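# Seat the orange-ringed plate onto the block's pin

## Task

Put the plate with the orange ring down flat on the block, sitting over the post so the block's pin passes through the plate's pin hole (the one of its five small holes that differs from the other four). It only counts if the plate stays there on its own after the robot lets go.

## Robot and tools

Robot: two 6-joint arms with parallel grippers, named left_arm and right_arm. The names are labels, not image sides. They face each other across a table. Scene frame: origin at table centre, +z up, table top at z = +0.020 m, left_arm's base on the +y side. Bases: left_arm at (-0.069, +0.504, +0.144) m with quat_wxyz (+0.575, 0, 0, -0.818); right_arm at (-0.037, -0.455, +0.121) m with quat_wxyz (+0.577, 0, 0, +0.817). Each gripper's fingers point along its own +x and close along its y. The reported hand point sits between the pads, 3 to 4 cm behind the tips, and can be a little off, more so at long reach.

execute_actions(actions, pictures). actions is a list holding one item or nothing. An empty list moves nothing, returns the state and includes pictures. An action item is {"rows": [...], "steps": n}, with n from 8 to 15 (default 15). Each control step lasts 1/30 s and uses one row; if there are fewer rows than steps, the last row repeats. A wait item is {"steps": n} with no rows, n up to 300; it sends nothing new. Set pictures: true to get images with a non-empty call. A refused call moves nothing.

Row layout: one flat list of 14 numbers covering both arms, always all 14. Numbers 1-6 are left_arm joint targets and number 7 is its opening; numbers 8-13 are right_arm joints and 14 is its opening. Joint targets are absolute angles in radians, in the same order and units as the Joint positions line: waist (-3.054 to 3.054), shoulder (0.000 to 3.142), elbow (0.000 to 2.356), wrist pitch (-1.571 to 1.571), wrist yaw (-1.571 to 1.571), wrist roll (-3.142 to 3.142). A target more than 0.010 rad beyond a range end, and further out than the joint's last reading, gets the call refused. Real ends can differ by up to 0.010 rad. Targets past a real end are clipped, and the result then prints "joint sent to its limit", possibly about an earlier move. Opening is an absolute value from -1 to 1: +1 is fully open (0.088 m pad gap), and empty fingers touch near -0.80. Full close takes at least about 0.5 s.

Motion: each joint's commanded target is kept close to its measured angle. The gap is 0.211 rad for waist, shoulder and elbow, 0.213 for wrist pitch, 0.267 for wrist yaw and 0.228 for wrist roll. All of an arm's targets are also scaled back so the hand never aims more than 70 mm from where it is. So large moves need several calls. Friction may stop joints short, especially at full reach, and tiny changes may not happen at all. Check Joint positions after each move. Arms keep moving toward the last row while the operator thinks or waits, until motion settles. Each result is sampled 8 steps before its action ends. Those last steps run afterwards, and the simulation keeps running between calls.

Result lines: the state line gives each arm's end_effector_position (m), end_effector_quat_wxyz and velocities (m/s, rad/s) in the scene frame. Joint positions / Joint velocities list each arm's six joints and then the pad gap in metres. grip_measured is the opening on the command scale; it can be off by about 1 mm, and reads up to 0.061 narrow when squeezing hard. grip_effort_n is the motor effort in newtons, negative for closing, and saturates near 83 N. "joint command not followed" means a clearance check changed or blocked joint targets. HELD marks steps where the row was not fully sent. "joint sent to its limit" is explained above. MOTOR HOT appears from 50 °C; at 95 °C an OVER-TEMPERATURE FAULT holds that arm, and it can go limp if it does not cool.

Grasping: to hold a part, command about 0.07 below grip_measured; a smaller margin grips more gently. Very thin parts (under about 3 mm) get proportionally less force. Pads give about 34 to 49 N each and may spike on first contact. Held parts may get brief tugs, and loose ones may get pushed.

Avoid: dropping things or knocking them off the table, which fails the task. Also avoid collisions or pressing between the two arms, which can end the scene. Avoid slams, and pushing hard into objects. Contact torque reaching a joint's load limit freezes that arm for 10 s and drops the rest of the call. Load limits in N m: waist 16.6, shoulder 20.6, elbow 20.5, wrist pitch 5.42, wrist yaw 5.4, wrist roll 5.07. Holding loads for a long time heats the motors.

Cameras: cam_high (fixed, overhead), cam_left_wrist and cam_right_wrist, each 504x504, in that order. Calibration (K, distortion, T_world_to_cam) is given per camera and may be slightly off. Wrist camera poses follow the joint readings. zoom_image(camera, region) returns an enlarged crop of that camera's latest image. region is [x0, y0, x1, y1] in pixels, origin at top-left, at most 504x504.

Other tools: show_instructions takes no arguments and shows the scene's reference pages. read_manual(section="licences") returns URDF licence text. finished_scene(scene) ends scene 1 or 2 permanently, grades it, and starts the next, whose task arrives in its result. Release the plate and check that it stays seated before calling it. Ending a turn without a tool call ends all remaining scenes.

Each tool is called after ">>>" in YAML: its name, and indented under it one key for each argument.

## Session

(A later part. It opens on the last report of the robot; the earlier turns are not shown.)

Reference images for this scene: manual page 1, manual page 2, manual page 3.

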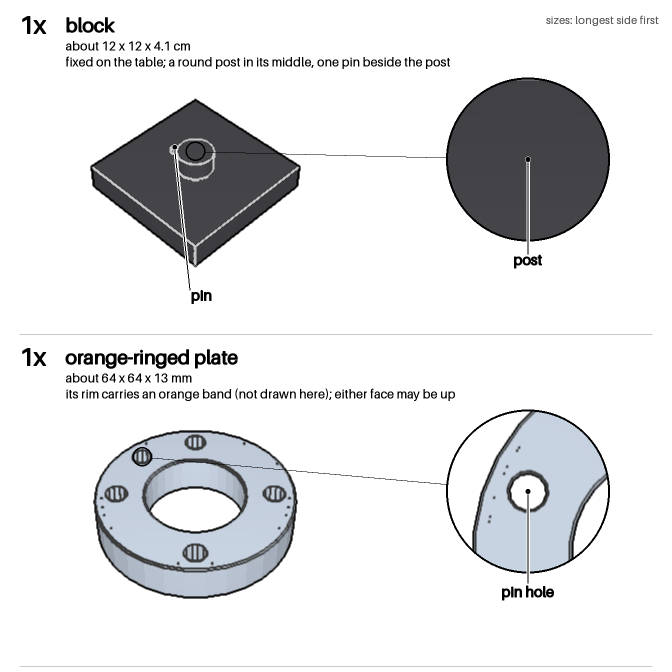

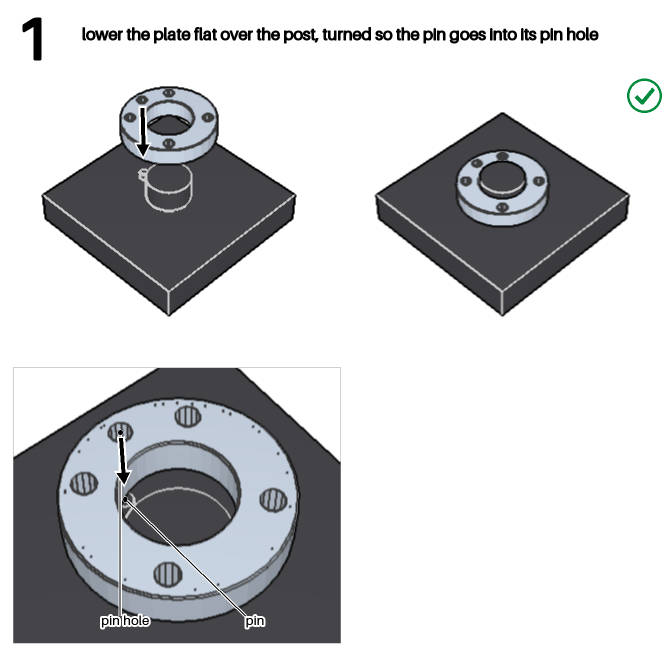

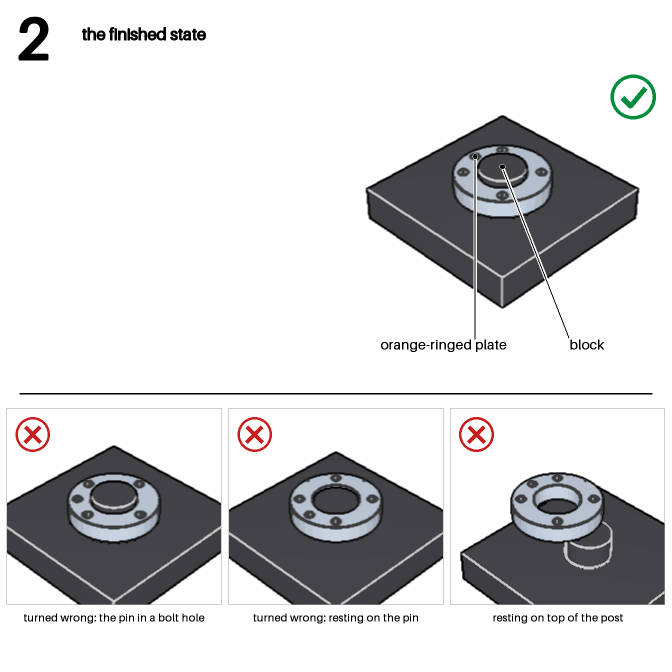

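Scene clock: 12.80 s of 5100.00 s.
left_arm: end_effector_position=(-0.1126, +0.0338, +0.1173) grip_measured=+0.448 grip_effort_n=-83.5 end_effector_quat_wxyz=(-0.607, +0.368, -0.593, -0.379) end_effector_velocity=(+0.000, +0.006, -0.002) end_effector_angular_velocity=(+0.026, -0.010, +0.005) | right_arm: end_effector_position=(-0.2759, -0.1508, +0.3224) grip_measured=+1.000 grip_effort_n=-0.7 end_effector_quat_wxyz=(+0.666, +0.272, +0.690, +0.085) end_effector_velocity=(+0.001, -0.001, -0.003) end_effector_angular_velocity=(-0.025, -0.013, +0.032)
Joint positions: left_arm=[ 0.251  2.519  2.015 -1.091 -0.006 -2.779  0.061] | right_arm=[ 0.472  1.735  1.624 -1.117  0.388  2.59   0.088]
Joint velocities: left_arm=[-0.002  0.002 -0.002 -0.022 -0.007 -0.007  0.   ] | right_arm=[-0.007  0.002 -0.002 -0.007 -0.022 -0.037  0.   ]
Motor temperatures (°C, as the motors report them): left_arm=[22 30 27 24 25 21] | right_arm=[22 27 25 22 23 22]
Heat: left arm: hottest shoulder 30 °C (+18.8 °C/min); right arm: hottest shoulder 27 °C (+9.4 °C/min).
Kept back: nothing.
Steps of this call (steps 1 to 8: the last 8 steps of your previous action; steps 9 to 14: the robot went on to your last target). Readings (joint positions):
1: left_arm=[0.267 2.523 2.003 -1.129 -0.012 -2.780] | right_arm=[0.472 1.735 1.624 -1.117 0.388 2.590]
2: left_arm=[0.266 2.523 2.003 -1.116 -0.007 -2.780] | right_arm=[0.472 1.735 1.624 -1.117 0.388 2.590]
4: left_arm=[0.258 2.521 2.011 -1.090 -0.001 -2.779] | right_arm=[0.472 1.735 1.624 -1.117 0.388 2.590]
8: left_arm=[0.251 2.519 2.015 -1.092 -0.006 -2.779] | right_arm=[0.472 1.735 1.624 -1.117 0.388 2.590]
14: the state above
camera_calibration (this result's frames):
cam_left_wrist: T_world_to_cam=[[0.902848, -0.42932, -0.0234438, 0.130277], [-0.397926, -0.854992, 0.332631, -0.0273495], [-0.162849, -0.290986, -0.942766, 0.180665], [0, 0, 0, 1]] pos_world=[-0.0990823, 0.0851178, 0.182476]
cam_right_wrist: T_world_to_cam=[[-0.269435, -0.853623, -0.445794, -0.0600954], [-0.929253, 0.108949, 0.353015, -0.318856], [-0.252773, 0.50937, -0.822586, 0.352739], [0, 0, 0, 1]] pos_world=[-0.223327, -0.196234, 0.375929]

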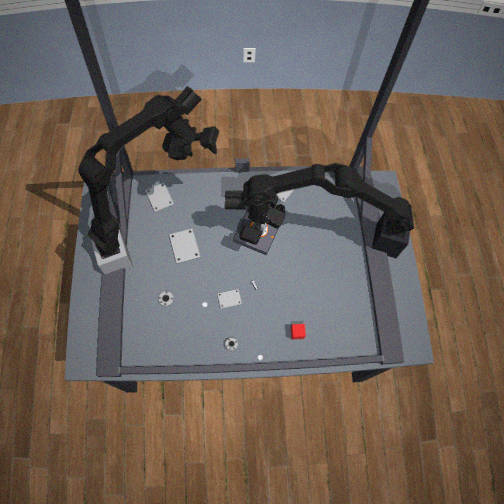

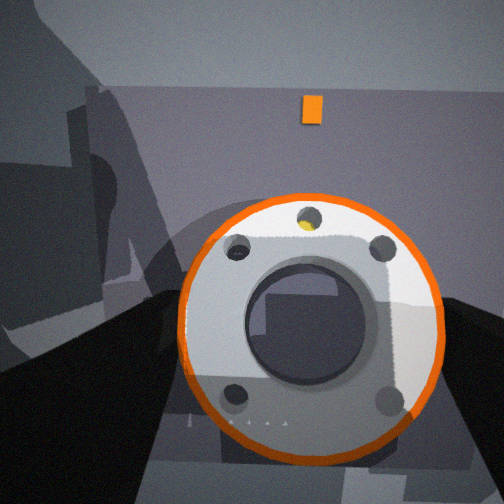

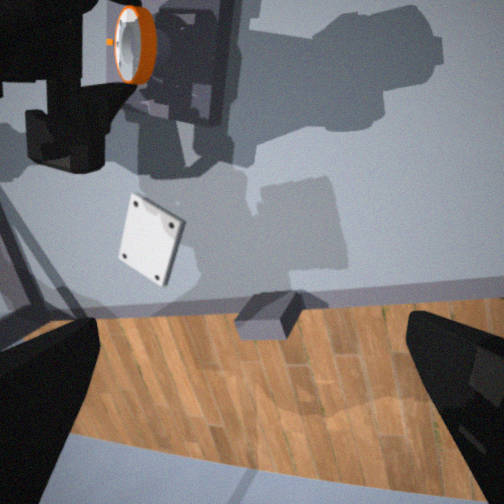

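>>> execute_actions:
  actions:
    - {"rows": [ [0.251,2.50,2.03,-1.11,0.001,-2.78,0.39, 0.472,1.735,1.624,-1.117,0.388,2.59,1], [0.251,2.485,2.04,-1.125,0.001,-2.78,0.39, 0.472,1.735,1.624,-1.117,0.388,2.59,1], [0.251,2.47,2.05,-1.14,0.001,-2.78,0.39, 0.472,1.735,1.624,-1.117,0.388,2.59,1], [0.251,2.46,2.06,-1.155,0.001,-2.78,0.39, 0.472,1.735,1.624,-1.117,0.388,2.59,1], [0.251,2.46,2.06,-1.16,0.001,-2.78,0.39, 0.472,1.735,1.624,-1.117,0.388,2.59,1], [0.251,2.46,2.06,-1.16,0.001,-2.78,0.39, 0.472,1.735,1.624,-1.117,0.388,2.59,1], [0.251,2.46,2.06,-1.16,0.001,-2.78,0.39, 0.472,1.735,1.624,-1.117,0.388,2.59,1], [0.27,2.46,2.06,-1.16,0.001,-2.78,0.39, 0.472,1.735,1.624,-1.117,0.388,2.59,1], [0.30,2.46,2.06,-1.16,0.001,-2.78,0.39, 0.472,1.735,1.624,-1.117,0.388,2.59,1], [0.34,2.46,2.06,-1.16,0.001,-2.78,0.39, 0.472,1.735,1.624,-1.117,0.388,2.59,1], [0.38,2.46,2.06,-1.16,0.001,-2.78,0.39, 0.472,1.735,1.624,-1.117,0.388,2.59,1], [0.42,2.46,2.06,-1.16,0.001,-2.78,0.39, 0.472,1.735,1.624,-1.117,0.388,2.59,1], [0.46,2.46,2.06,-1.16,0.001,-2.78,0.39, 0.472,1.735,1.624,-1.117,0.388,2.59,1], [0.50,2.46,2.05,-1.15,0.001,-2.78,0.39, 0.472,1.735,1.624,-1.117,0.388,2.59,1], [0.54,2.46,2.03,-1.13,0.001,-2.78,0.39, 0.472,1.735,1.624,-1.117,0.388,2.59,1]], "steps": 15}

>>> execute_actions:
  actions:
    - {"rows": [ [0.58,2.47,2.01,-1.10,0.005,-2.77,0.39, 0.472,1.735,1.624,-1.117,0.388,2.59,1], [0.606,2.48,1.985,-1.07,0.005,-2.77,0.39, 0.472,1.735,1.624,-1.117,0.388,2.59,1], [0.624,2.49,1.96,-1.04,0.005,-2.763,0.39, 0.472,1.735,1.624,-1.117,0.388,2.59,1], [0.624,2.50,1.935,-1.01,0.005,-2.763,0.39, 0.472,1.735,1.624,-1.117,0.388,2.59,1], [0.624,2.505,1.91,-0.98,0.005,-2.763,0.39, 0.472,1.735,1.624,-1.117,0.388,2.59,1], [0.624,2.51,1.885,-0.955,0.005,-2.763,0.39, 0.472,1.735,1.624,-1.117,0.388,2.59,1], [0.624,2.512,1.87,-0.94,0.005,-2.763,0.39, 0.472,1.735,1.624,-1.117,0.388,2.59,1]], "steps": 15}

>>> execute_actions:
  actions:
    - {"steps": 12}
  pictures: true

Scene clock: 14.83 s of 5100.00 s.
left_arm: end_effector_position=(-0.1126, +0.0354, +0.1346) grip_measured=+0.448 grip_effort_n=-83.5 end_effector_quat_wxyz=(-0.608, +0.366, -0.593, -0.381) end_effector_velocity=(-0.001, -0.035, +0.135) end_effector_angular_velocity=(-0.238, +0.000, +0.004) | right_arm: end_effector_position=(-0.2759, -0.1508, +0.3224) grip_measured=+1.000 grip_effort_n=-0.7 end_effector_quat_wxyz=(+0.666, +0.272, +0.690, +0.085) end_effector_velocity=(+0.001, -0.001, -0.003) end_effector_angular_velocity=(-0.014, -0.008, +0.006)
Joint positions: left_arm=[ 0.251  2.495  2.042 -1.146 -0.004 -2.779  0.061] | right_arm=[ 0.472  1.735  1.624 -1.117  0.388  2.59   0.088]
Joint velocities: left_arm=[-0.002 -0.227  0.134 -0.125 -0.022 -0.007 -0.   ] | right_arm=[-0.002  0.002 -0.002 -0.007 -0.007 -0.007  0.   ]
Motor temperatures (°C, as the motors report them): left_arm=[22 31 27 24 25 21] | right_arm=[22 27 25 22 23 22]
Heat: left arm: hottest shoulder 31 °C (+20.2 °C/min); right arm: hottest shoulder 27 °C (+8.1 °C/min).
Steps of this call (steps 1 to 30: the robot went on to your last target; steps 31 to 54: nothing new was sent; steps 55 to 61: the first 7 steps of this action). Readings (joint positions):
55: left_arm=[0.251 2.519 2.015 -1.092 -0.006 -2.779] | right_arm=[0.472 1.735 1.624 -1.117 0.388 2.590]
56: left_arm=[0.251 2.519 2.019 -1.099 -0.005 -2.779] | right_arm=[0.472 1.735 1.624 -1.117 0.388 2.590]
58: left_arm=[0.251 2.514 2.028 -1.122 -0.004 -2.779] | right_arm=[0.472 1.735 1.624 -1.117 0.388 2.590]
61: the state above

Scene clock: 15.33 s of 5100.00 s.
left_arm: end_effector_position=(+0.0658, +0.0479, +0.1185) grip_measured=+0.448 grip_effort_n=-83.5 end_effector_quat_wxyz=(-0.515, +0.488, -0.527, -0.468) end_effector_velocity=(+0.223, +0.154, -0.231) end_effector_angular_velocity=(+0.219, +0.026, +0.509) | right_arm: end_effector_position=(-0.2759, -0.1508, +0.3224) grip_measured=+1.000 grip_effort_n=-0.2 end_effector_quat_wxyz=(+0.666, +0.272, +0.690, +0.085) end_effector_velocity=(+0.002, -0.002, +0.001) end_effector_angular_velocity=(-0.007, -0.008, +0.019)
Joint positions: left_arm=[ 0.633  2.476  1.94  -1.003  0.002 -2.768  0.061] | right_arm=[ 0.472  1.735  1.624 -1.117  0.388  2.59   0.088]
Joint velocities: left_arm=[ 0.53   0.144 -0.681  0.608 -0.037  0.022  0.   ] | right_arm=[-0.002 -0.007 -0.002 -0.007 -0.007 -0.022  0.   ]
Motor temperatures (°C, as the motors report them): left_arm=[22 32 27 24 25 21] | right_arm=[22 27 25 22 23 22]
Heat: left arm: hottest shoulder 32 °C (+23.5 °C/min); right arm: hottest shoulder 27 °C (+7.8 °C/min).
Steps of this call (steps 1 to 8: the last 8 steps of your previous action; steps 9 to 15: the first 7 steps of this action). Readings (joint positions):
9: left_arm=[0.429 2.470 2.049 -1.143 0.004 -2.779] | right_arm=[0.472 1.735 1.624 -1.117 0.388 2.590]
10: left_arm=[0.469 2.470 2.041 -1.127 0.004 -2.779] | right_arm=[0.472 1.735 1.624 -1.117 0.388 2.590]
12: left_arm=[0.547 2.470 2.010 -1.080 0.004 -2.774] | right_arm=[0.472 1.735 1.624 -1.117 0.388 2.590]
15: the state above

Scene clock: 15.73 s of 5100.00 s.
left_arm: end_effector_position=(+0.0564, +0.0559, +0.0901) grip_measured=+0.448 grip_effort_n=-83.5 end_effector_quat_wxyz=(-0.525, +0.473, -0.526, -0.474) end_effector_velocity=(+0.005, +0.006, +0.000) end_effector_angular_velocity=(+0.014, -0.004, +0.034) | right_arm: end_effector_position=(-0.2759, -0.1508, +0.3224) grip_measured=+1.000 grip_effort_n=-0.2 end_effector_quat_wxyz=(+0.666, +0.272, +0.690, +0.085) end_effector_velocity=(+0.001, -0.001, +0.001) end_effector_angular_velocity=(-0.007, -0.001, +0.006)
Joint positions: left_arm=[ 0.619  2.505  1.875 -0.941  0.002 -2.766  0.061] | right_arm=[ 0.472  1.735  1.624 -1.117  0.388  2.59   0.088]
Joint velocities: left_arm=[ 0.012 -0.007 -0.012 -0.007 -0.007 -0.022  0.   ] | right_arm=[-0.002 -0.002  0.002 -0.007 -0.007 -0.007  0.   ]
Motor temperatures (°C, as the motors report them): left_arm=[22 32 27 24 25 21] | right_arm=[22 27 25 22 23 22]
Heat: left arm: hottest shoulder 32 °C (+22.9 °C/min); right arm: hottest shoulder 27 °C (+7.6 °C/min).
Kept back: nothing.
Steps of this call (steps 1 to 8: the last 8 steps of your previous action; steps 9 to 12: the robot went on to your last target). Readings (joint positions):
1: left_arm=[0.647 2.481 1.920 -0.985 0.002 -2.768] | right_arm=[0.472 1.735 1.624 -1.117 0.388 2.590]
2: left_arm=[0.653 2.489 1.905 -0.973 0.002 -2.767] | right_arm=[0.472 1.735 1.624 -1.117 0.388 2.590]
4: left_arm=[0.649 2.501 1.885 -0.958 0.002 -2.767] | right_arm=[0.472 1.735 1.624 -1.117 0.388 2.590]
8: left_arm=[0.624 2.505 1.875 -0.945 0.002 -2.766] | right_arm=[0.472 1.735 1.624 -1.117 0.388 2.590]
12: the state above
camera_calibration (this result's frames):
cam_left_wrist: T_world_to_cam=[[0.99568, -0.090197, -0.0220299, -0.0377471], [-0.0764821, -0.931278, 0.35619, 0.0518604], [-0.0526432, -0.352966, -0.934154, 0.185457], [0, 0, 0, 1]] pos_world=[0.0513135, 0.110352, 0.153942]
cam_right_wrist: T_world_to_cam=[[-0.269435, -0.853623, -0.445794, -0.0600954], [-0.929253, 0.108949, 0.353015, -0.318856], [-0.252773, 0.50937, -0.822586, 0.352739], [0, 0, 0, 1]] pos_world=[-0.223327, -0.196234, 0.375929]

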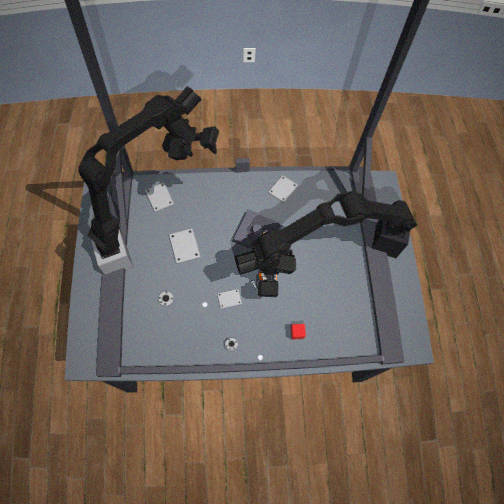

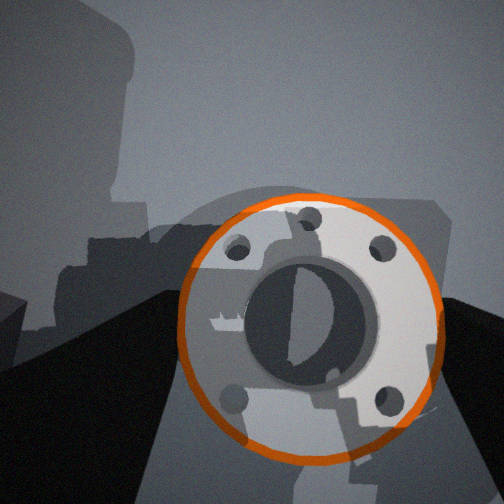

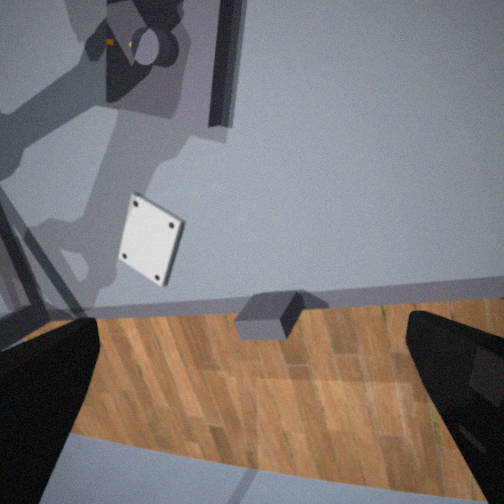

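>>> execute_actions:
  actions:
    - {"rows": [ [0.62,2.478,1.86,-0.935,0.003,-2.766,0.42, 0.472,1.735,1.624,-1.117,0.388,2.59,1], [0.62,2.478,1.85,-0.926,0.003,-2.766,0.44, 0.472,1.735,1.624,-1.117,0.388,2.59,1], [0.62,2.478,1.84,-0.917,0.003,-2.766,0.46, 0.472,1.735,1.624,-1.117,0.388,2.59,1], [0.62,2.478,1.833,-0.910,0.003,-2.766,0.465, 0.472,1.735,1.624,-1.117,0.388,2.59,1], [0.62,2.478,1.826,-0.904,0.003,-2.766,0.465, 0.472,1.735,1.624,-1.117,0.388,2.59,1], [0.62,2.478,1.820,-0.898,0.003,-2.766,0.465, 0.472,1.735,1.624,-1.117,0.388,2.59,1], [0.62,2.478,1.814,-0.892,0.003,-2.766,0.465, 0.472,1.735,1.624,-1.117,0.388,2.59,1], [0.62,2.49,1.808,-0.886,0.003,-2.766,0.465, 0.472,1.735,1.624,-1.117,0.388,2.59,1], [0.62,2.49,1.802,-0.880,0.003,-2.766,0.465, 0.472,1.735,1.624,-1.117,0.388,2.59,1], [0.62,2.49,1.796,-0.874,0.003,-2.766,0.465, 0.472,1.735,1.624,-1.117,0.388,2.59,1], [0.62,2.49,1.790,-0.868,0.003,-2.766,0.465, 0.472,1.735,1.624,-1.117,0.388,2.59,1], [0.62,2.49,1.784,-0.862,0.003,-2.766,0.465, 0.472,1.735,1.624,-1.117,0.388,2.59,1], [0.62,2.49,1.778,-0.856,0.003,-2.766,0.465, 0.472,1.735,1.624,-1.117,0.388,2.59,1], [0.62,2.49,1.772,-0.850,0.003,-2.766,0.465, 0.472,1.735,1.624,-1.117,0.388,2.59,1]], "steps": 15}

>>> execute_actions:
  actions:
    - {"steps": 16}
  pictures: true

Scene clock: 16.87 s of 5100.00 s.
left_arm: end_effector_position=(+0.0569, +0.0580, +0.0877) grip_measured=+0.462 grip_effort_n=-40.7 end_effector_quat_wxyz=(-0.522, +0.477, -0.527, -0.471) end_effector_velocity=(+0.002, +0.011, -0.007) end_effector_angular_velocity=(-0.048, -0.036, +0.010) | right_arm: end_effector_position=(-0.2759, -0.1508, +0.3224) grip_measured=+1.000 grip_effort_n=-0.7 end_effector_quat_wxyz=(+0.666, +0.272, +0.690, +0.085) end_effector_velocity=(-0.000, -0.003, -0.001) end_effector_angular_velocity=(-0.011, -0.011, +0.024)
Joint positions: left_arm=[ 0.621  2.492  1.841 -0.909  0.002 -2.766  0.062] | right_arm=[ 0.472  1.735  1.624 -1.117  0.388  2.59   0.088]
Joint velocities: left_arm=[ 0.002 -0.076 -0.173  0.154 -0.022 -0.007  0.003] | right_arm=[ 0.002 -0.002 -0.002 -0.007 -0.007 -0.022  0.   ]
Motor temperatures (°C, as the motors report them): left_arm=[22 32 27 24 25 21] | right_arm=[22 27 25 22 23 22]
Heat: left arm: hottest shoulder 32 °C (+21.3 °C/min); right arm: hottest shoulder 27 °C (+7.1 °C/min).
Steps of this call (steps 1 to 27: the robot went on to your last target; steps 28 to 34: the first 7 steps of this action). Readings (joint positions):
28: left_arm=[0.621 2.505 1.874 -0.940 0.002 -2.766] | right_arm=[0.472 1.735 1.624 -1.117 0.388 2.590]
29: left_arm=[0.621 2.504 1.871 -0.937 0.002 -2.766] | right_arm=[0.472 1.735 1.624 -1.117 0.388 2.590]
31: left_arm=[0.621 2.501 1.859 -0.926 0.002 -2.766] | right_arm=[0.472 1.735 1.624 -1.117 0.388 2.590]
34: the state above

Scene clock: 17.40 s of 5100.00 s.
left_arm: end_effector_position=(+0.0549, +0.0625, +0.0775) grip_measured=+0.470 grip_effort_n=-30.0 end_effector_quat_wxyz=(-0.522, +0.479, -0.528, -0.469) end_effector_velocity=(-0.004, +0.006, -0.001) end_effector_angular_velocity=(+0.024, +0.014, +0.005) | right_arm: end_effector_position=(-0.2759, -0.1508, +0.3224) grip_measured=+1.000 grip_effort_n=-0.2 end_effector_quat_wxyz=(+0.666, +0.272, +0.690, +0.085) end_effector_velocity=(+0.001, -0.001, -0.001) end_effector_angular_velocity=(-0.011, -0.011, +0.019)
Joint positions: left_arm=[ 0.619  2.486  1.784 -0.852  0.002 -2.766  0.062] | right_arm=[ 0.472  1.735  1.624 -1.117  0.388  2.59   0.088]
Joint velocities: left_arm=[-0.002 -0.002 -0.007 -0.022  0.007 -0.007 -0.   ] | right_arm=[-0.002 -0.002 -0.002 -0.007 -0.007 -0.022  0.   ]
Motor temperatures (°C, as the motors report them): left_arm=[22 32 27 24 25 21] | right_arm=[22 27 25 22 23 22]
Heat: left arm: hottest shoulder 32 °C (+20.7 °C/min); right arm: hottest shoulder 27 °C (+6.9 °C/min).
Kept back: nothing.
Steps of this call (steps 1 to 8: the last 8 steps of your previous action; steps 9 to 16: the robot went on to your last target). Readings (joint positions):
1: left_arm=[0.621 2.491 1.835 -0.904 0.002 -2.766] | right_arm=[0.472 1.735 1.624 -1.117 0.388 2.590]
2: left_arm=[0.621 2.490 1.830 -0.897 0.002 -2.766] | right_arm=[0.472 1.735 1.624 -1.117 0.388 2.590]
4: left_arm=[0.620 2.488 1.821 -0.883 0.002 -2.766] | right_arm=[0.472 1.735 1.624 -1.117 0.388 2.590]
8: left_arm=[0.619 2.486 1.799 -0.860 0.002 -2.766] | right_arm=[0.472 1.735 1.624 -1.117 0.388 2.590]
16: the state above
camera_calibration (this result's frames):
cam_left_wrist: T_world_to_cam=[[0.995837, -0.0897511, -0.0159374, -0.0364714], [-0.0774557, -0.925324, 0.371181, 0.0608788], [-0.0480612, -0.368401, -0.928424, 0.176212], [0, 0, 0, 1]] pos_world=[0.049504, 0.117976, 0.140421]
cam_right_wrist: T_world_to_cam=[[-0.269435, -0.853623, -0.445794, -0.0600954], [-0.929253, 0.108949, 0.353015, -0.318856], [-0.252773, 0.50937, -0.822586, 0.352739], [0, 0, 0, 1]] pos_world=[-0.223327, -0.196234, 0.375929]

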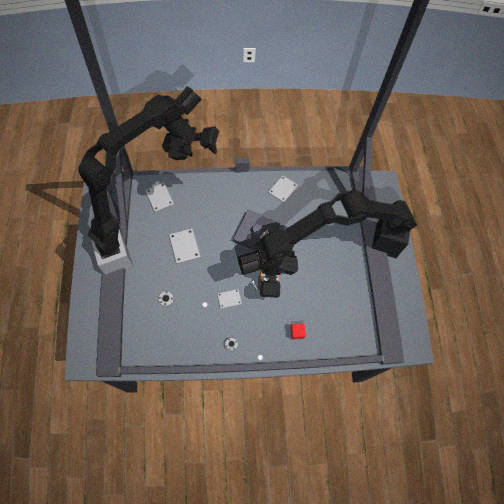

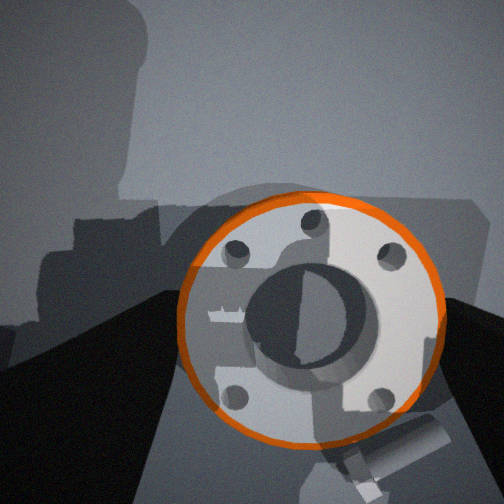

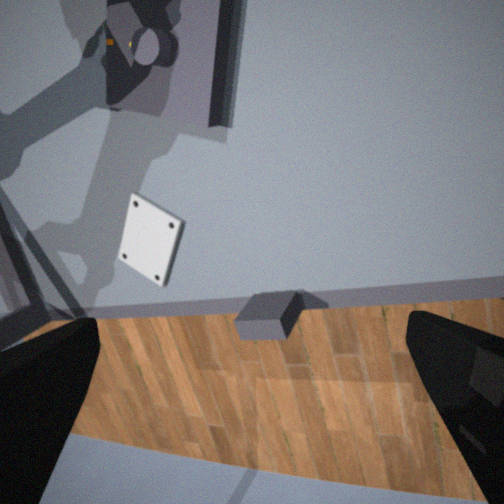

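>>> execute_actions:
  actions:
    - {"rows": [ [0.62,2.505,1.772,-0.850,0.003,-2.766,0.475, 0.472,1.735,1.624,-1.117,0.388,2.59,1], [0.62,2.508,1.772,-0.850,0.003,-2.766,0.475, 0.472,1.735,1.624,-1.117,0.388,2.59,1], [0.62,2.511,1.772,-0.850,0.003,-2.766,0.475, 0.472,1.735,1.624,-1.117,0.388,2.59,1], [0.62,2.511,1.772,-0.850,0.003,-2.766,0.475, 0.472,1.735,1.624,-1.117,0.388,2.59,1], [0.62,2.511,1.772,-0.850,0.003,-2.766,0.475, 0.472,1.735,1.624,-1.117,0.388,2.59,1], [0.62,2.511,1.772,-0.850,0.003,-2.766,0.475, 0.472,1.735,1.624,-1.117,0.388,2.59,1], [0.62,2.511,1.772,-0.850,0.003,-2.766,0.475, 0.472,1.735,1.624,-1.117,0.388,2.59,1], [0.62,2.511,1.772,-0.850,0.003,-2.766,0.475, 0.472,1.735,1.624,-1.117,0.388,2.59,1], [0.62,2.511,1.772,-0.850,0.003,-2.766,0.475, 0.472,1.735,1.624,-1.117,0.388,2.59,1], [0.62,2.511,1.772,-0.850,0.003,-2.766,0.52, 0.472,1.735,1.624,-1.117,0.388,2.59,1], [0.62,2.508,1.772,-0.850,0.003,-2.766,0.58, 0.472,1.735,1.624,-1.117,0.388,2.59,1]], "steps": 15}

>>> execute_actions:
  actions:
    - {"steps": 14}
  pictures: true

Scene clock: 18.37 s of 5100.00 s.
left_arm: end_effector_position=(+0.0550, +0.0623, +0.0773) grip_measured=+0.477 grip_effort_n=-18.8 end_effector_quat_wxyz=(-0.522, +0.479, -0.528, -0.468) end_effector_velocity=(-0.003, +0.003, -0.001) end_effector_angular_velocity=(+0.010, +0.011, +0.019) | right_arm: end_effector_position=(-0.2759, -0.1508, +0.3224) grip_measured=+1.000 grip_effort_n=-0.7 end_effector_quat_wxyz=(+0.666, +0.272, +0.690, +0.085) end_effector_velocity=(+0.001, -0.001, -0.003) end_effector_angular_velocity=(-0.014, -0.015, +0.019)
Joint positions: left_arm=[ 0.619  2.486  1.784 -0.85   0.002 -2.766  0.062] | right_arm=[ 0.472  1.735  1.624 -1.117  0.388  2.59   0.088]
Joint velocities: left_arm=[-0.002 -0.002 -0.007 -0.007  0.007 -0.022  0.   ] | right_arm=[-0.002  0.002 -0.002 -0.007 -0.007 -0.022  0.   ]
Motor temperatures (°C, as the motors report them): left_arm=[22 32 27 24 25 21] | right_arm=[22 28 25 22 23 22]
Heat: left arm: hottest shoulder 32 °C (+19.6 °C/min); right arm: hottest shoulder 28 °C (+9.8 °C/min).
Steps of this call (steps 1 to 15: the robot went on to your last target; steps 16 to 22: nothing new was sent; steps 23 to 29: the first 7 steps of this action). Readings (joint positions):
23: left_arm=[0.619 2.486 1.784 -0.851 0.002 -2.766] | right_arm=[0.472 1.735 1.624 -1.117 0.388 2.590]
24: left_arm=[0.619 2.486 1.784 -0.851 0.002 -2.766] | right_arm=[0.472 1.735 1.624 -1.117 0.388 2.590]
26: left_arm=[0.619 2.486 1.784 -0.850 0.002 -2.766] | right_arm=[0.472 1.735 1.624 -1.117 0.388 2.590]
29: the state above

Scene clock: 18.83 s of 5100.00 s.
left_arm: end_effector_position=(+0.0545, +0.0642, +0.0751) grip_measured=+0.576 grip_effort_n=12.8 end_effector_quat_wxyz=(-0.523, +0.477, -0.527, -0.471) end_effector_velocity=(+0.001, +0.005, +0.003) end_effector_angular_velocity=(+0.022, -0.017, -0.010) | right_arm: end_effector_position=(-0.2759, -0.1508, +0.3224) grip_measured=+1.000 grip_effort_n=-0.7 end_effector_quat_wxyz=(+0.666, +0.272, +0.690, +0.085) end_effector_velocity=(+0.001, -0.001, +0.001) end_effector_angular_velocity=(-0.007, -0.008, +0.019)
Joint positions: left_arm=[ 0.619  2.489  1.779 -0.85   0.002 -2.766  0.067] | right_arm=[ 0.472  1.735  1.624 -1.117  0.388  2.59   0.088]
Joint velocities: left_arm=[-0.002 -0.007 -0.002 -0.022 -0.022  0.007  0.001] | right_arm=[-0.002 -0.002  0.002 -0.007 -0.007 -0.022  0.   ]
Motor temperatures (°C, as the motors report them): left_arm=[22 33 27 24 25 21] | right_arm=[22 28 25 22 23 22]
Heat: left arm: hottest shoulder 33 °C (+22.3 °C/min); right arm: hottest shoulder 28 °C (+9.6 °C/min).
Kept back: nothing.
Steps of this call (steps 1 to 8: the last 8 steps of your previous action; steps 9 to 14: the robot went on to your last target). Readings (joint positions):
1: left_arm=[0.619 2.486 1.784 -0.850 0.002 -2.766] | right_arm=[0.472 1.735 1.624 -1.117 0.388 2.590]
2: left_arm=[0.619 2.486 1.784 -0.850 0.002 -2.766] | right_arm=[0.472 1.735 1.624 -1.117 0.388 2.590]
4: left_arm=[0.619 2.486 1.783 -0.850 0.002 -2.766] | right_arm=[0.472 1.735 1.624 -1.117 0.388 2.590]
8: left_arm=[0.619 2.489 1.779 -0.850 0.002 -2.766] | right_arm=[0.472 1.735 1.624 -1.117 0.388 2.590]
14: the state above
camera_calibration (this result's frames):
cam_left_wrist: T_world_to_cam=[[0.995809, -0.0896511, -0.0181043, -0.0357087], [-0.0768489, -0.92749, 0.365863, 0.0638442], [-0.0495916, -0.362938, -0.930493, 0.174506], [0, 0, 0, 1]] pos_world=[0.0491194, 0.119348, 0.138372]
cam_right_wrist: T_world_to_cam=[[-0.269435, -0.853623, -0.445794, -0.0600954], [-0.929253, 0.108949, 0.353015, -0.318856], [-0.252773, 0.50937, -0.822586, 0.352739], [0, 0, 0, 1]] pos_world=[-0.223327, -0.196234, 0.375929]

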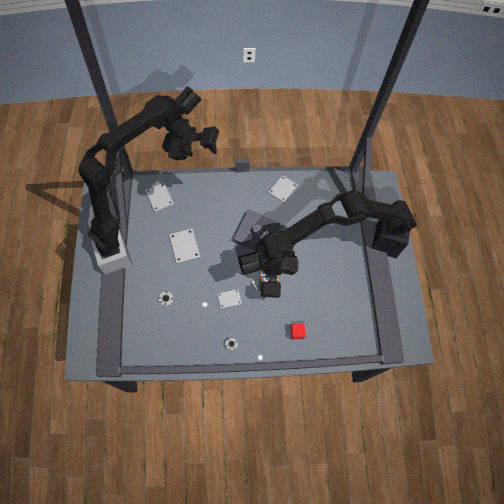

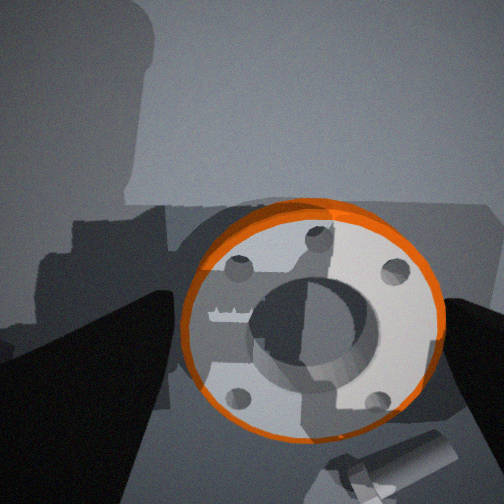

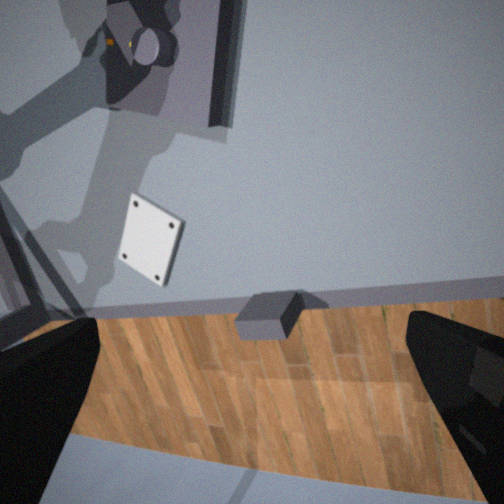

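>>> execute_actions:
  actions:
    - {"rows": [ [0.62,2.517,1.779,-0.838,0.003,-2.766,0.58, 0.472,1.735,1.624,-1.117,0.388,2.59,1], [0.62,2.517,1.779,-0.838,0.003,-2.766,0.58, 0.472,1.735,1.624,-1.117,0.388,2.59,1], [0.62,2.517,1.779,-0.838,0.003,-2.766,0.58, 0.472,1.735,1.624,-1.117,0.388,2.59,1], [0.62,2.517,1.779,-0.838,0.003,-2.766,0.58, 0.472,1.735,1.624,-1.117,0.388,2.59,1], [0.62,2.517,1.779,-0.838,0.003,-2.766,0.58, 0.472,1.735,1.624,-1.117,0.388,2.59,1], [0.62,2.517,1.779,-0.838,0.003,-2.766,0.58, 0.472,1.735,1.624,-1.117,0.388,2.59,1], [0.62,2.517,1.779,-0.838,0.003,-2.766,0.58, 0.472,1.735,1.624,-1.117,0.388,2.59,1], [0.62,2.517,1.779,-0.838,0.003,-2.766,0.58, 0.472,1.735,1.624,-1.117,0.388,2.59,1], [0.62,2.517,1.779,-0.838,0.003,-2.766,0.58, 0.472,1.735,1.624,-1.117,0.388,2.59,1], [0.62,2.517,1.779,-0.838,0.003,-2.766,0.58, 0.472,1.735,1.624,-1.117,0.388,2.59,1], [0.62,2.505,1.779,-0.838,0.003,-2.766,0.53, 0.472,1.735,1.624,-1.117,0.388,2.59,1], [0.62,2.505,1.779,-0.838,0.003,-2.766,0.50, 0.472,1.735,1.624,-1.117,0.388,2.59,1], [0.62,2.505,1.779,-0.838,0.003,-2.766,0.46, 0.472,1.735,1.624,-1.117,0.388,2.59,1], [0.62,2.505,1.779,-0.838,0.003,-2.766,0.42, 0.472,1.735,1.624,-1.117,0.388,2.59,1], [0.62,2.505,1.779,-0.838,0.003,-2.766,0.38, 0.472,1.735,1.624,-1.117,0.388,2.59,1]], "steps": 15}

>>> execute_actions:
  actions:
    - {"steps": 14}
  pictures: true

Scene clock: 19.90 s of 5100.00 s.
left_arm: end_effector_position=(+0.0547, +0.0635, +0.0718) grip_measured=+0.578 grip_effort_n=12.8 end_effector_quat_wxyz=(-0.522, +0.478, -0.527, -0.470) end_effector_velocity=(-0.001, +0.002, -0.008) end_effector_angular_velocity=(+0.014, -0.004, +0.005) | right_arm: end_effector_position=(-0.2759, -0.1508, +0.3224) grip_measured=+1.000 grip_effort_n=-0.2 end_effector_quat_wxyz=(+0.666, +0.272, +0.690, +0.085) end_effector_velocity=(+0.001, -0.001, +0.001) end_effector_angular_velocity=(-0.006, +0.007, -0.006)
Joint positions: left_arm=[ 0.619  2.497  1.779 -0.841  0.002 -2.766  0.067] | right_arm=[ 0.472  1.735  1.624 -1.117  0.388  2.59   0.088]
Joint velocities: left_arm=[-0.002  0.017 -0.002  0.007 -0.007 -0.007 -0.   ] | right_arm=[-0.002 -0.002  0.002 -0.007 -0.007  0.007  0.   ]
Motor temperatures (°C, as the motors report them): left_arm=[22 33 27 24 25 21] | right_arm=[22 28 25 22 23 22]
Heat: left arm: hottest shoulder 33 °C (+21.1 °C/min); right arm: hottest shoulder 28 °C (+9.0 °C/min).
Steps of this call (steps 1 to 15: the robot went on to your last target; steps 16 to 25: nothing new was sent; steps 26 to 32: the first 7 steps of this action). Readings (joint positions):
26: left_arm=[0.619 2.490 1.779 -0.849 0.002 -2.766] | right_arm=[0.472 1.735 1.624 -1.117 0.388 2.590]
27: left_arm=[0.619 2.490 1.779 -0.846 0.002 -2.766] | right_arm=[0.472 1.735 1.624 -1.117 0.388 2.590]
29: left_arm=[0.619 2.493 1.779 -0.842 0.002 -2.766] | right_arm=[0.472 1.735 1.624 -1.117 0.388 2.590]
32: the state above

Scene clock: 20.37 s of 5100.00 s.
left_arm: end_effector_position=(+0.0547, +0.0633, +0.0715) grip_measured=+0.446 grip_effort_n=-83.5 end_effector_quat_wxyz=(-0.522, +0.478, -0.528, -0.470) end_effector_velocity=(-0.004, +0.007, -0.003) end_effector_angular_velocity=(+0.029, +0.016, -0.010) | right_arm: end_effector_position=(-0.2759, -0.1508, +0.3224) grip_measured=+1.000 grip_effort_n=-0.2 end_effector_quat_wxyz=(+0.666, +0.272, +0.690, +0.085) end_effector_velocity=(+0.001, -0.001, -0.001) end_effector_angular_velocity=(-0.010, +0.003, -0.006)
Joint positions: left_arm=[ 0.619  2.497  1.779 -0.839  0.002 -2.766  0.061] | right_arm=[ 0.472  1.735  1.624 -1.117  0.388  2.59   0.088]
Joint velocities: left_arm=[-0.002  0.002 -0.007 -0.022  0.007  0.007 -0.   ] | right_arm=[-0.002 -0.002 -0.002 -0.007 -0.007  0.007  0.   ]
Motor temperatures (°C, as the motors report them): left_arm=[22 33 27 24 25 21] | right_arm=[22 28 25 22 23 22]
Heat: left arm: hottest shoulder 33 °C (+20.6 °C/min); right arm: hottest shoulder 28 °C (+8.8 °C/min).
Kept back: nothing.
Steps of this call (steps 1 to 8: the last 8 steps of your previous action; steps 9 to 14: the robot went on to your last target). Readings (joint positions):
1: left_arm=[0.619 2.497 1.779 -0.840 0.002 -2.766] | right_arm=[0.472 1.735 1.624 -1.117 0.388 2.590]
2: left_arm=[0.619 2.497 1.779 -0.840 0.002 -2.766] | right_arm=[0.472 1.735 1.624 -1.117 0.388 2.590]
4: left_arm=[0.619 2.497 1.779 -0.839 0.002 -2.766] | right_arm=[0.472 1.735 1.624 -1.117 0.388 2.590]
8: left_arm=[0.619 2.497 1.779 -0.839 0.002 -2.766] | right_arm=[0.472 1.735 1.624 -1.117 0.388 2.590]
14: the state above
camera_calibration (this result's frames):
cam_left_wrist: T_world_to_cam=[[0.995821, -0.0896964, -0.0171563, -0.0361791], [-0.0771133, -0.926547, 0.368191, 0.0641324], [-0.0489216, -0.36533, -0.929592, 0.170846], [0, 0, 0, 1]] pos_world=[0.0493314, 0.118592, 0.134583]
cam_right_wrist: T_world_to_cam=[[-0.269435, -0.853623, -0.445794, -0.0600954], [-0.929253, 0.108949, 0.353015, -0.318856], [-0.252773, 0.50937, -0.822586, 0.352739], [0, 0, 0, 1]] pos_world=[-0.223327, -0.196234, 0.375929]

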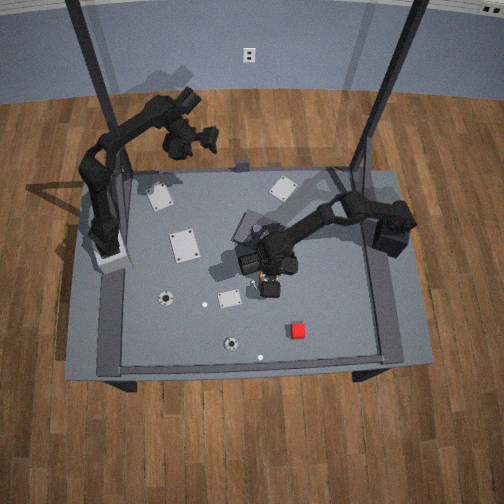

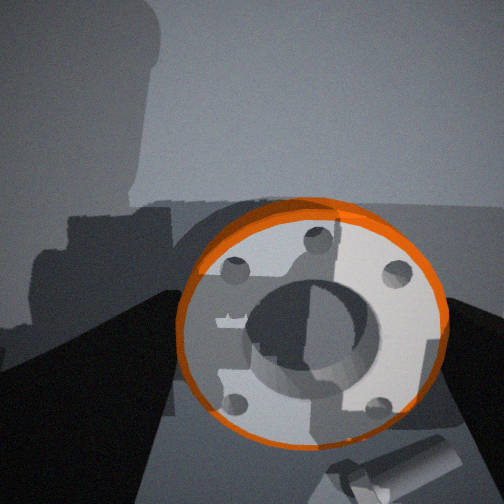

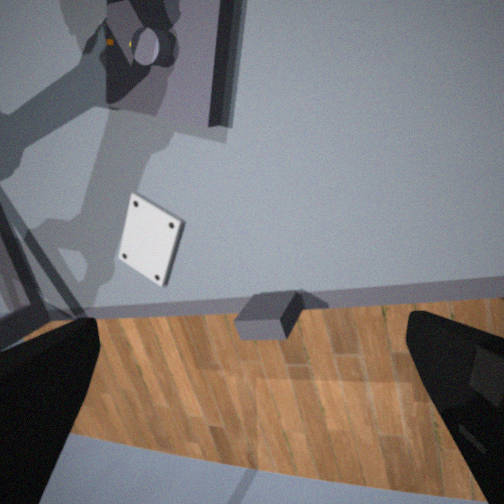

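>>> execute_actions:
  actions:
    - {"rows": [ [0.619,2.49,1.805,-0.87,0.002,-2.766,0.38, 0.472,1.735,1.624,-1.117,0.388,2.59,1], [0.619,2.48,1.835,-0.905,0.002,-2.766,0.38, 0.472,1.735,1.624,-1.117,0.388,2.59,1], [0.619,2.473,1.87,-0.945,0.002,-2.766,0.38, 0.472,1.735,1.624,-1.117,0.388,2.59,1], [0.615,2.473,1.905,-0.98,0.002,-2.77,0.38, 0.472,1.735,1.624,-1.117,0.388,2.59,1], [0.605,2.473,1.94,-1.015,0.002,-2.775,0.38, 0.472,1.735,1.624,-1.117,0.388,2.59,1], [0.59,2.473,1.97,-1.045,0.002,-2.78,0.38, 0.472,1.735,1.624,-1.117,0.388,2.59,1], [0.57,2.473,2.0,-1.072,0.002,-2.788,0.38, 0.472,1.735,1.624,-1.117,0.388,2.59,1], [0.545,2.473,2.0,-1.072,0.002,-2.788,0.38, 0.472,1.735,1.624,-1.117,0.388,2.59,1], [0.515,2.473,2.0,-1.072,0.002,-2.788,0.38, 0.472,1.735,1.624,-1.117,0.388,2.59,1], [0.485,2.473,2.0,-1.072,0.002,-2.788,0.38, 0.472,1.735,1.624,-1.117,0.388,2.59,1], [0.455,2.473,2.0,-1.072,0.002,-2.788,0.38, 0.472,1.735,1.624,-1.117,0.388,2.59,1], [0.425,2.473,2.0,-1.072,0.002,-2.788,0.38, 0.472,1.735,1.624,-1.117,0.388,2.59,1], [0.395,2.473,2.0,-1.072,0.002,-2.788,0.38, 0.472,1.735,1.624,-1.117,0.388,2.59,1], [0.365,2.473,2.0,-1.072,0.002,-2.788,0.38, 0.472,1.735,1.624,-1.117,0.388,2.59,1], [0.34,2.473,2.0,-1.072,0.002,-2.788,0.38, 0.472,1.735,1.624,-1.117,0.388,2.59,1]], "steps": 15}

>>> execute_actions:
  actions:
    - {"rows": [ [0.318,2.473,2.0,-1.072,0.002,-2.788,0.38, 0.472,1.735,1.624,-1.117,0.388,2.59,1], [0.299,2.473,2.0,-1.072,0.002,-2.788,0.38, 0.472,1.735,1.624,-1.117,0.388,2.59,1], [0.283,2.473,2.0,-1.072,0.002,-2.788,0.38, 0.472,1.735,1.624,-1.117,0.388,2.59,1], [0.271,2.473,2.0,-1.072,0.002,-2.788,0.38, 0.472,1.735,1.624,-1.117,0.388,2.59,1], [0.262,2.473,2.0,-1.072,0.002,-2.788,0.38, 0.472,1.735,1.624,-1.117,0.388,2.59,1], [0.256,2.473,2.0,-1.072,0.002,-2.788,0.38, 0.472,1.735,1.624,-1.117,0.388,2.59,1], [0.252,2.473,2.0,-1.072,0.002,-2.788,0.38, 0.472,1.735,1.624,-1.117,0.388,2.59,1]], "steps": 12}

>>> execute_actions:
  actions:
    - {"steps": 16}
  pictures: true

>>> zoom_image:
  camera: "cam_left_wrist"
  region: [220, 170, 400, 410]

Scene clock: 22.33 s of 5100.00 s.
left_arm: end_effector_position=(+0.0544, +0.0550, +0.1014) grip_measured=+0.446 grip_effort_n=-83.5 end_effector_quat_wxyz=(-0.526, +0.470, -0.524, -0.477) end_effector_velocity=(-0.039, -0.142, +0.240) end_effector_angular_velocity=(-0.202, -0.049, -0.019) | right_arm: end_effector_position=(-0.2759, -0.1508, +0.3224) grip_measured=+1.000 grip_effort_n=-0.2 end_effector_quat_wxyz=(+0.666, +0.272, +0.690, +0.085) end_effector_velocity=(+0.004, -0.003, -0.002) end_effector_angular_velocity=(-0.020, -0.015, +0.006)
Joint positions: left_arm=[ 0.614  2.497  1.908 -0.992  0.002 -2.772  0.061] | right_arm=[ 0.472  1.735  1.624 -1.117  0.388  2.59   0.088]
Joint velocities: left_arm=[-0.159 -0.027  0.965 -0.784  0.007 -0.139 -0.   ] | right_arm=[-0.002 -0.002 -0.002 -0.022 -0.007 -0.007  0.   ]
Motor temperatures (°C, as the motors report them): left_arm=[22 33 27 24 25 21] | right_arm=[22 28 26 22 23 22]
Heat: left arm: hottest shoulder 33 °C (+18.8 °C/min); right arm: hottest shoulder 28 °C (+8.1 °C/min).
Steps of this call (steps 1 to 15: the robot went on to your last target; steps 16 to 52: nothing new was sent; steps 53 to 59: the first 7 steps of this action). Readings (joint positions):
53: left_arm=[0.619 2.497 1.782 -0.842 0.002 -2.766] | right_arm=[0.472 1.735 1.624 -1.117 0.388 2.590]
54: left_arm=[0.619 2.497 1.790 -0.857 0.002 -2.766] | right_arm=[0.472 1.735 1.624 -1.117 0.388 2.590]
56: left_arm=[0.619 2.497 1.822 -0.910 0.002 -2.766] | right_arm=[0.472 1.735 1.624 -1.117 0.388 2.590]
59: the state above

Scene clock: 22.73 s of 5100.00 s.
left_arm: end_effector_position=(-0.0878, +0.0277, +0.1314) grip_measured=+0.446 grip_effort_n=-83.5 end_effector_quat_wxyz=(-0.584, +0.397, -0.593, -0.386) end_effector_velocity=(-0.345, +0.016, +0.000) end_effector_angular_velocity=(+0.006, -0.022, -0.722) | right_arm: end_effector_position=(-0.2759, -0.1508, +0.3224) grip_measured=+1.000 grip_effort_n=-0.7 end_effector_quat_wxyz=(+0.666, +0.272, +0.690, +0.085) end_effector_velocity=(+0.001, -0.001, -0.001) end_effector_angular_velocity=(-0.010, -0.004, +0.006)
Joint positions: left_arm=[ 0.307  2.477  1.995 -1.069  0.002 -2.784  0.061] | right_arm=[ 0.472  1.735  1.624 -1.117  0.388  2.59   0.088]
Joint velocities: left_arm=[-0.73  -0.002 -0.002 -0.007 -0.022 -0.007 -0.   ] | right_arm=[-0.002 -0.002 -0.002 -0.007 -0.007 -0.007  0.   ]
Motor temperatures (°C, as the motors report them): left_arm=[22 33 27 24 25 21] | right_arm=[22 28 26 22 23 22]
Heat: left arm: hottest shoulder 33 °C (+18.5 °C/min); right arm: hottest shoulder 28 °C (+7.9 °C/min).
Steps of this call (steps 1 to 8: the last 8 steps of your previous action; steps 9 to 12: the first 4 steps of this action). Readings (joint positions):
9: left_arm=[0.396 2.477 1.995 -1.067 0.002 -2.784] | right_arm=[0.472 1.735 1.624 -1.117 0.388 2.590]
10: left_arm=[0.363 2.477 1.995 -1.068 0.002 -2.784] | right_arm=[0.472 1.735 1.624 -1.117 0.388 2.590]
12: the state above

Scene clock: 23.27 s of 5100.00 s.
left_arm: end_effector_position=(-0.1137, +0.0298, +0.1314) grip_measured=+0.446 grip_effort_n=-83.5 end_effector_quat_wxyz=(-0.595, +0.380, -0.603, -0.371) end_effector_velocity=(+0.000, +0.005, +0.000) end_effector_angular_velocity=(+0.021, -0.009, +0.005) | right_arm: end_effector_position=(-0.2759, -0.1508, +0.3224) grip_measured=+1.000 grip_effort_n=-0.2 end_effector_quat_wxyz=(+0.666, +0.272, +0.690, +0.085) end_effector_velocity=(+0.001, -0.001, -0.001) end_effector_angular_velocity=(-0.010, -0.004, +0.006)
Joint positions: left_arm=[ 0.252  2.477  1.995 -1.071  0.002 -2.785  0.061] | right_arm=[ 0.472  1.735  1.624 -1.117  0.388  2.59   0.088]
Joint velocities: left_arm=[-0.002 -0.002 -0.002 -0.022 -0.007 -0.007  0.   ] | right_arm=[-0.002 -0.002 -0.002 -0.007 -0.007 -0.007  0.   ]
Motor temperatures (°C, as the motors report them): left_arm=[22 34 27 24 25 21] | right_arm=[22 28 26 22 23 22]
Heat: left arm: hottest shoulder 34 °C (+20.6 °C/min); right arm: hottest shoulder 28 °C (+7.7 °C/min).
Kept back: nothing.
Steps of this call (steps 1 to 8: the last 8 steps of your previous action; steps 9 to 16: the robot went on to your last target). Readings (joint positions):
1: left_arm=[0.284 2.477 1.995 -1.069 0.002 -2.785] | right_arm=[0.472 1.735 1.624 -1.117 0.388 2.590]
2: left_arm=[0.267 2.477 1.995 -1.069 0.002 -2.785] | right_arm=[0.472 1.735 1.624 -1.117 0.388 2.590]
4: left_arm=[0.247 2.477 1.995 -1.071 0.002 -2.785] | right_arm=[0.472 1.735 1.624 -1.117 0.388 2.590]
8: left_arm=[0.245 2.477 1.995 -1.071 0.002 -2.785] | right_arm=[0.472 1.735 1.624 -1.117 0.388 2.590]
16: the state above
camera_calibration (this result's frames):
cam_left_wrist: T_world_to_cam=[[0.905245, -0.424595, -0.0158567, 0.129043], [-0.388776, -0.84278, 0.372256, -0.0404151], [-0.171422, -0.330818, -0.927995, 0.190945], [0, 0, 0, 1]] pos_world=[-0.0997956, 0.0838979, 0.194287]
cam_right_wrist: T_world_to_cam=[[-0.269435, -0.853623, -0.445794, -0.0600954], [-0.929253, 0.108949, 0.353015, -0.318856], [-0.252773, 0.50937, -0.822586, 0.352739], [0, 0, 0, 1]] pos_world=[-0.223327, -0.196234, 0.375929]

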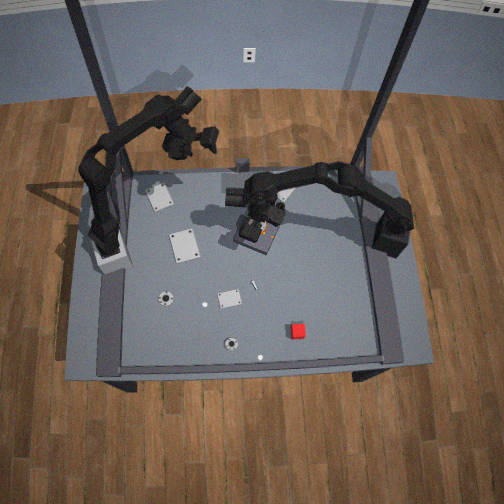

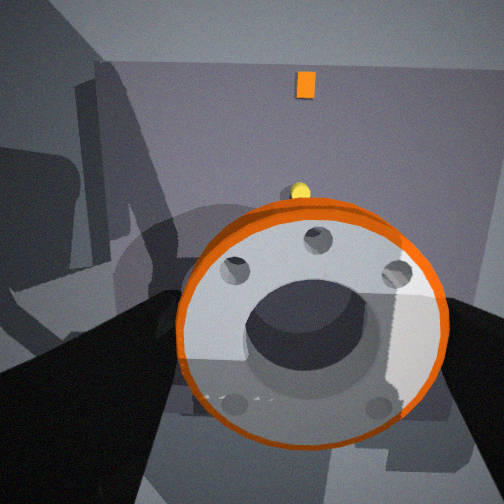

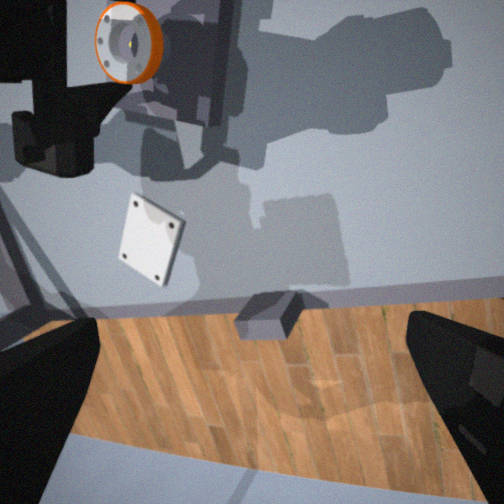

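Region (220, 170, 400, 410) of cam_left_wrist's 504x504 image, scaled by 2.100, with more detail than that image has; it fills the left 378 columns of this view, and the rest is white.

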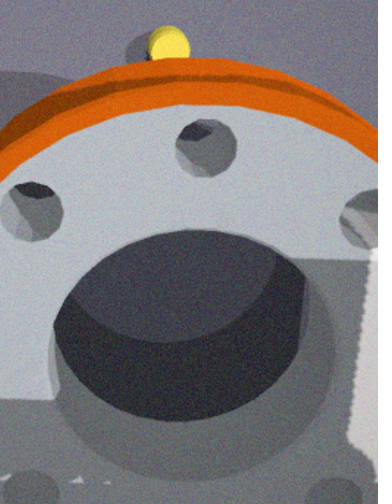

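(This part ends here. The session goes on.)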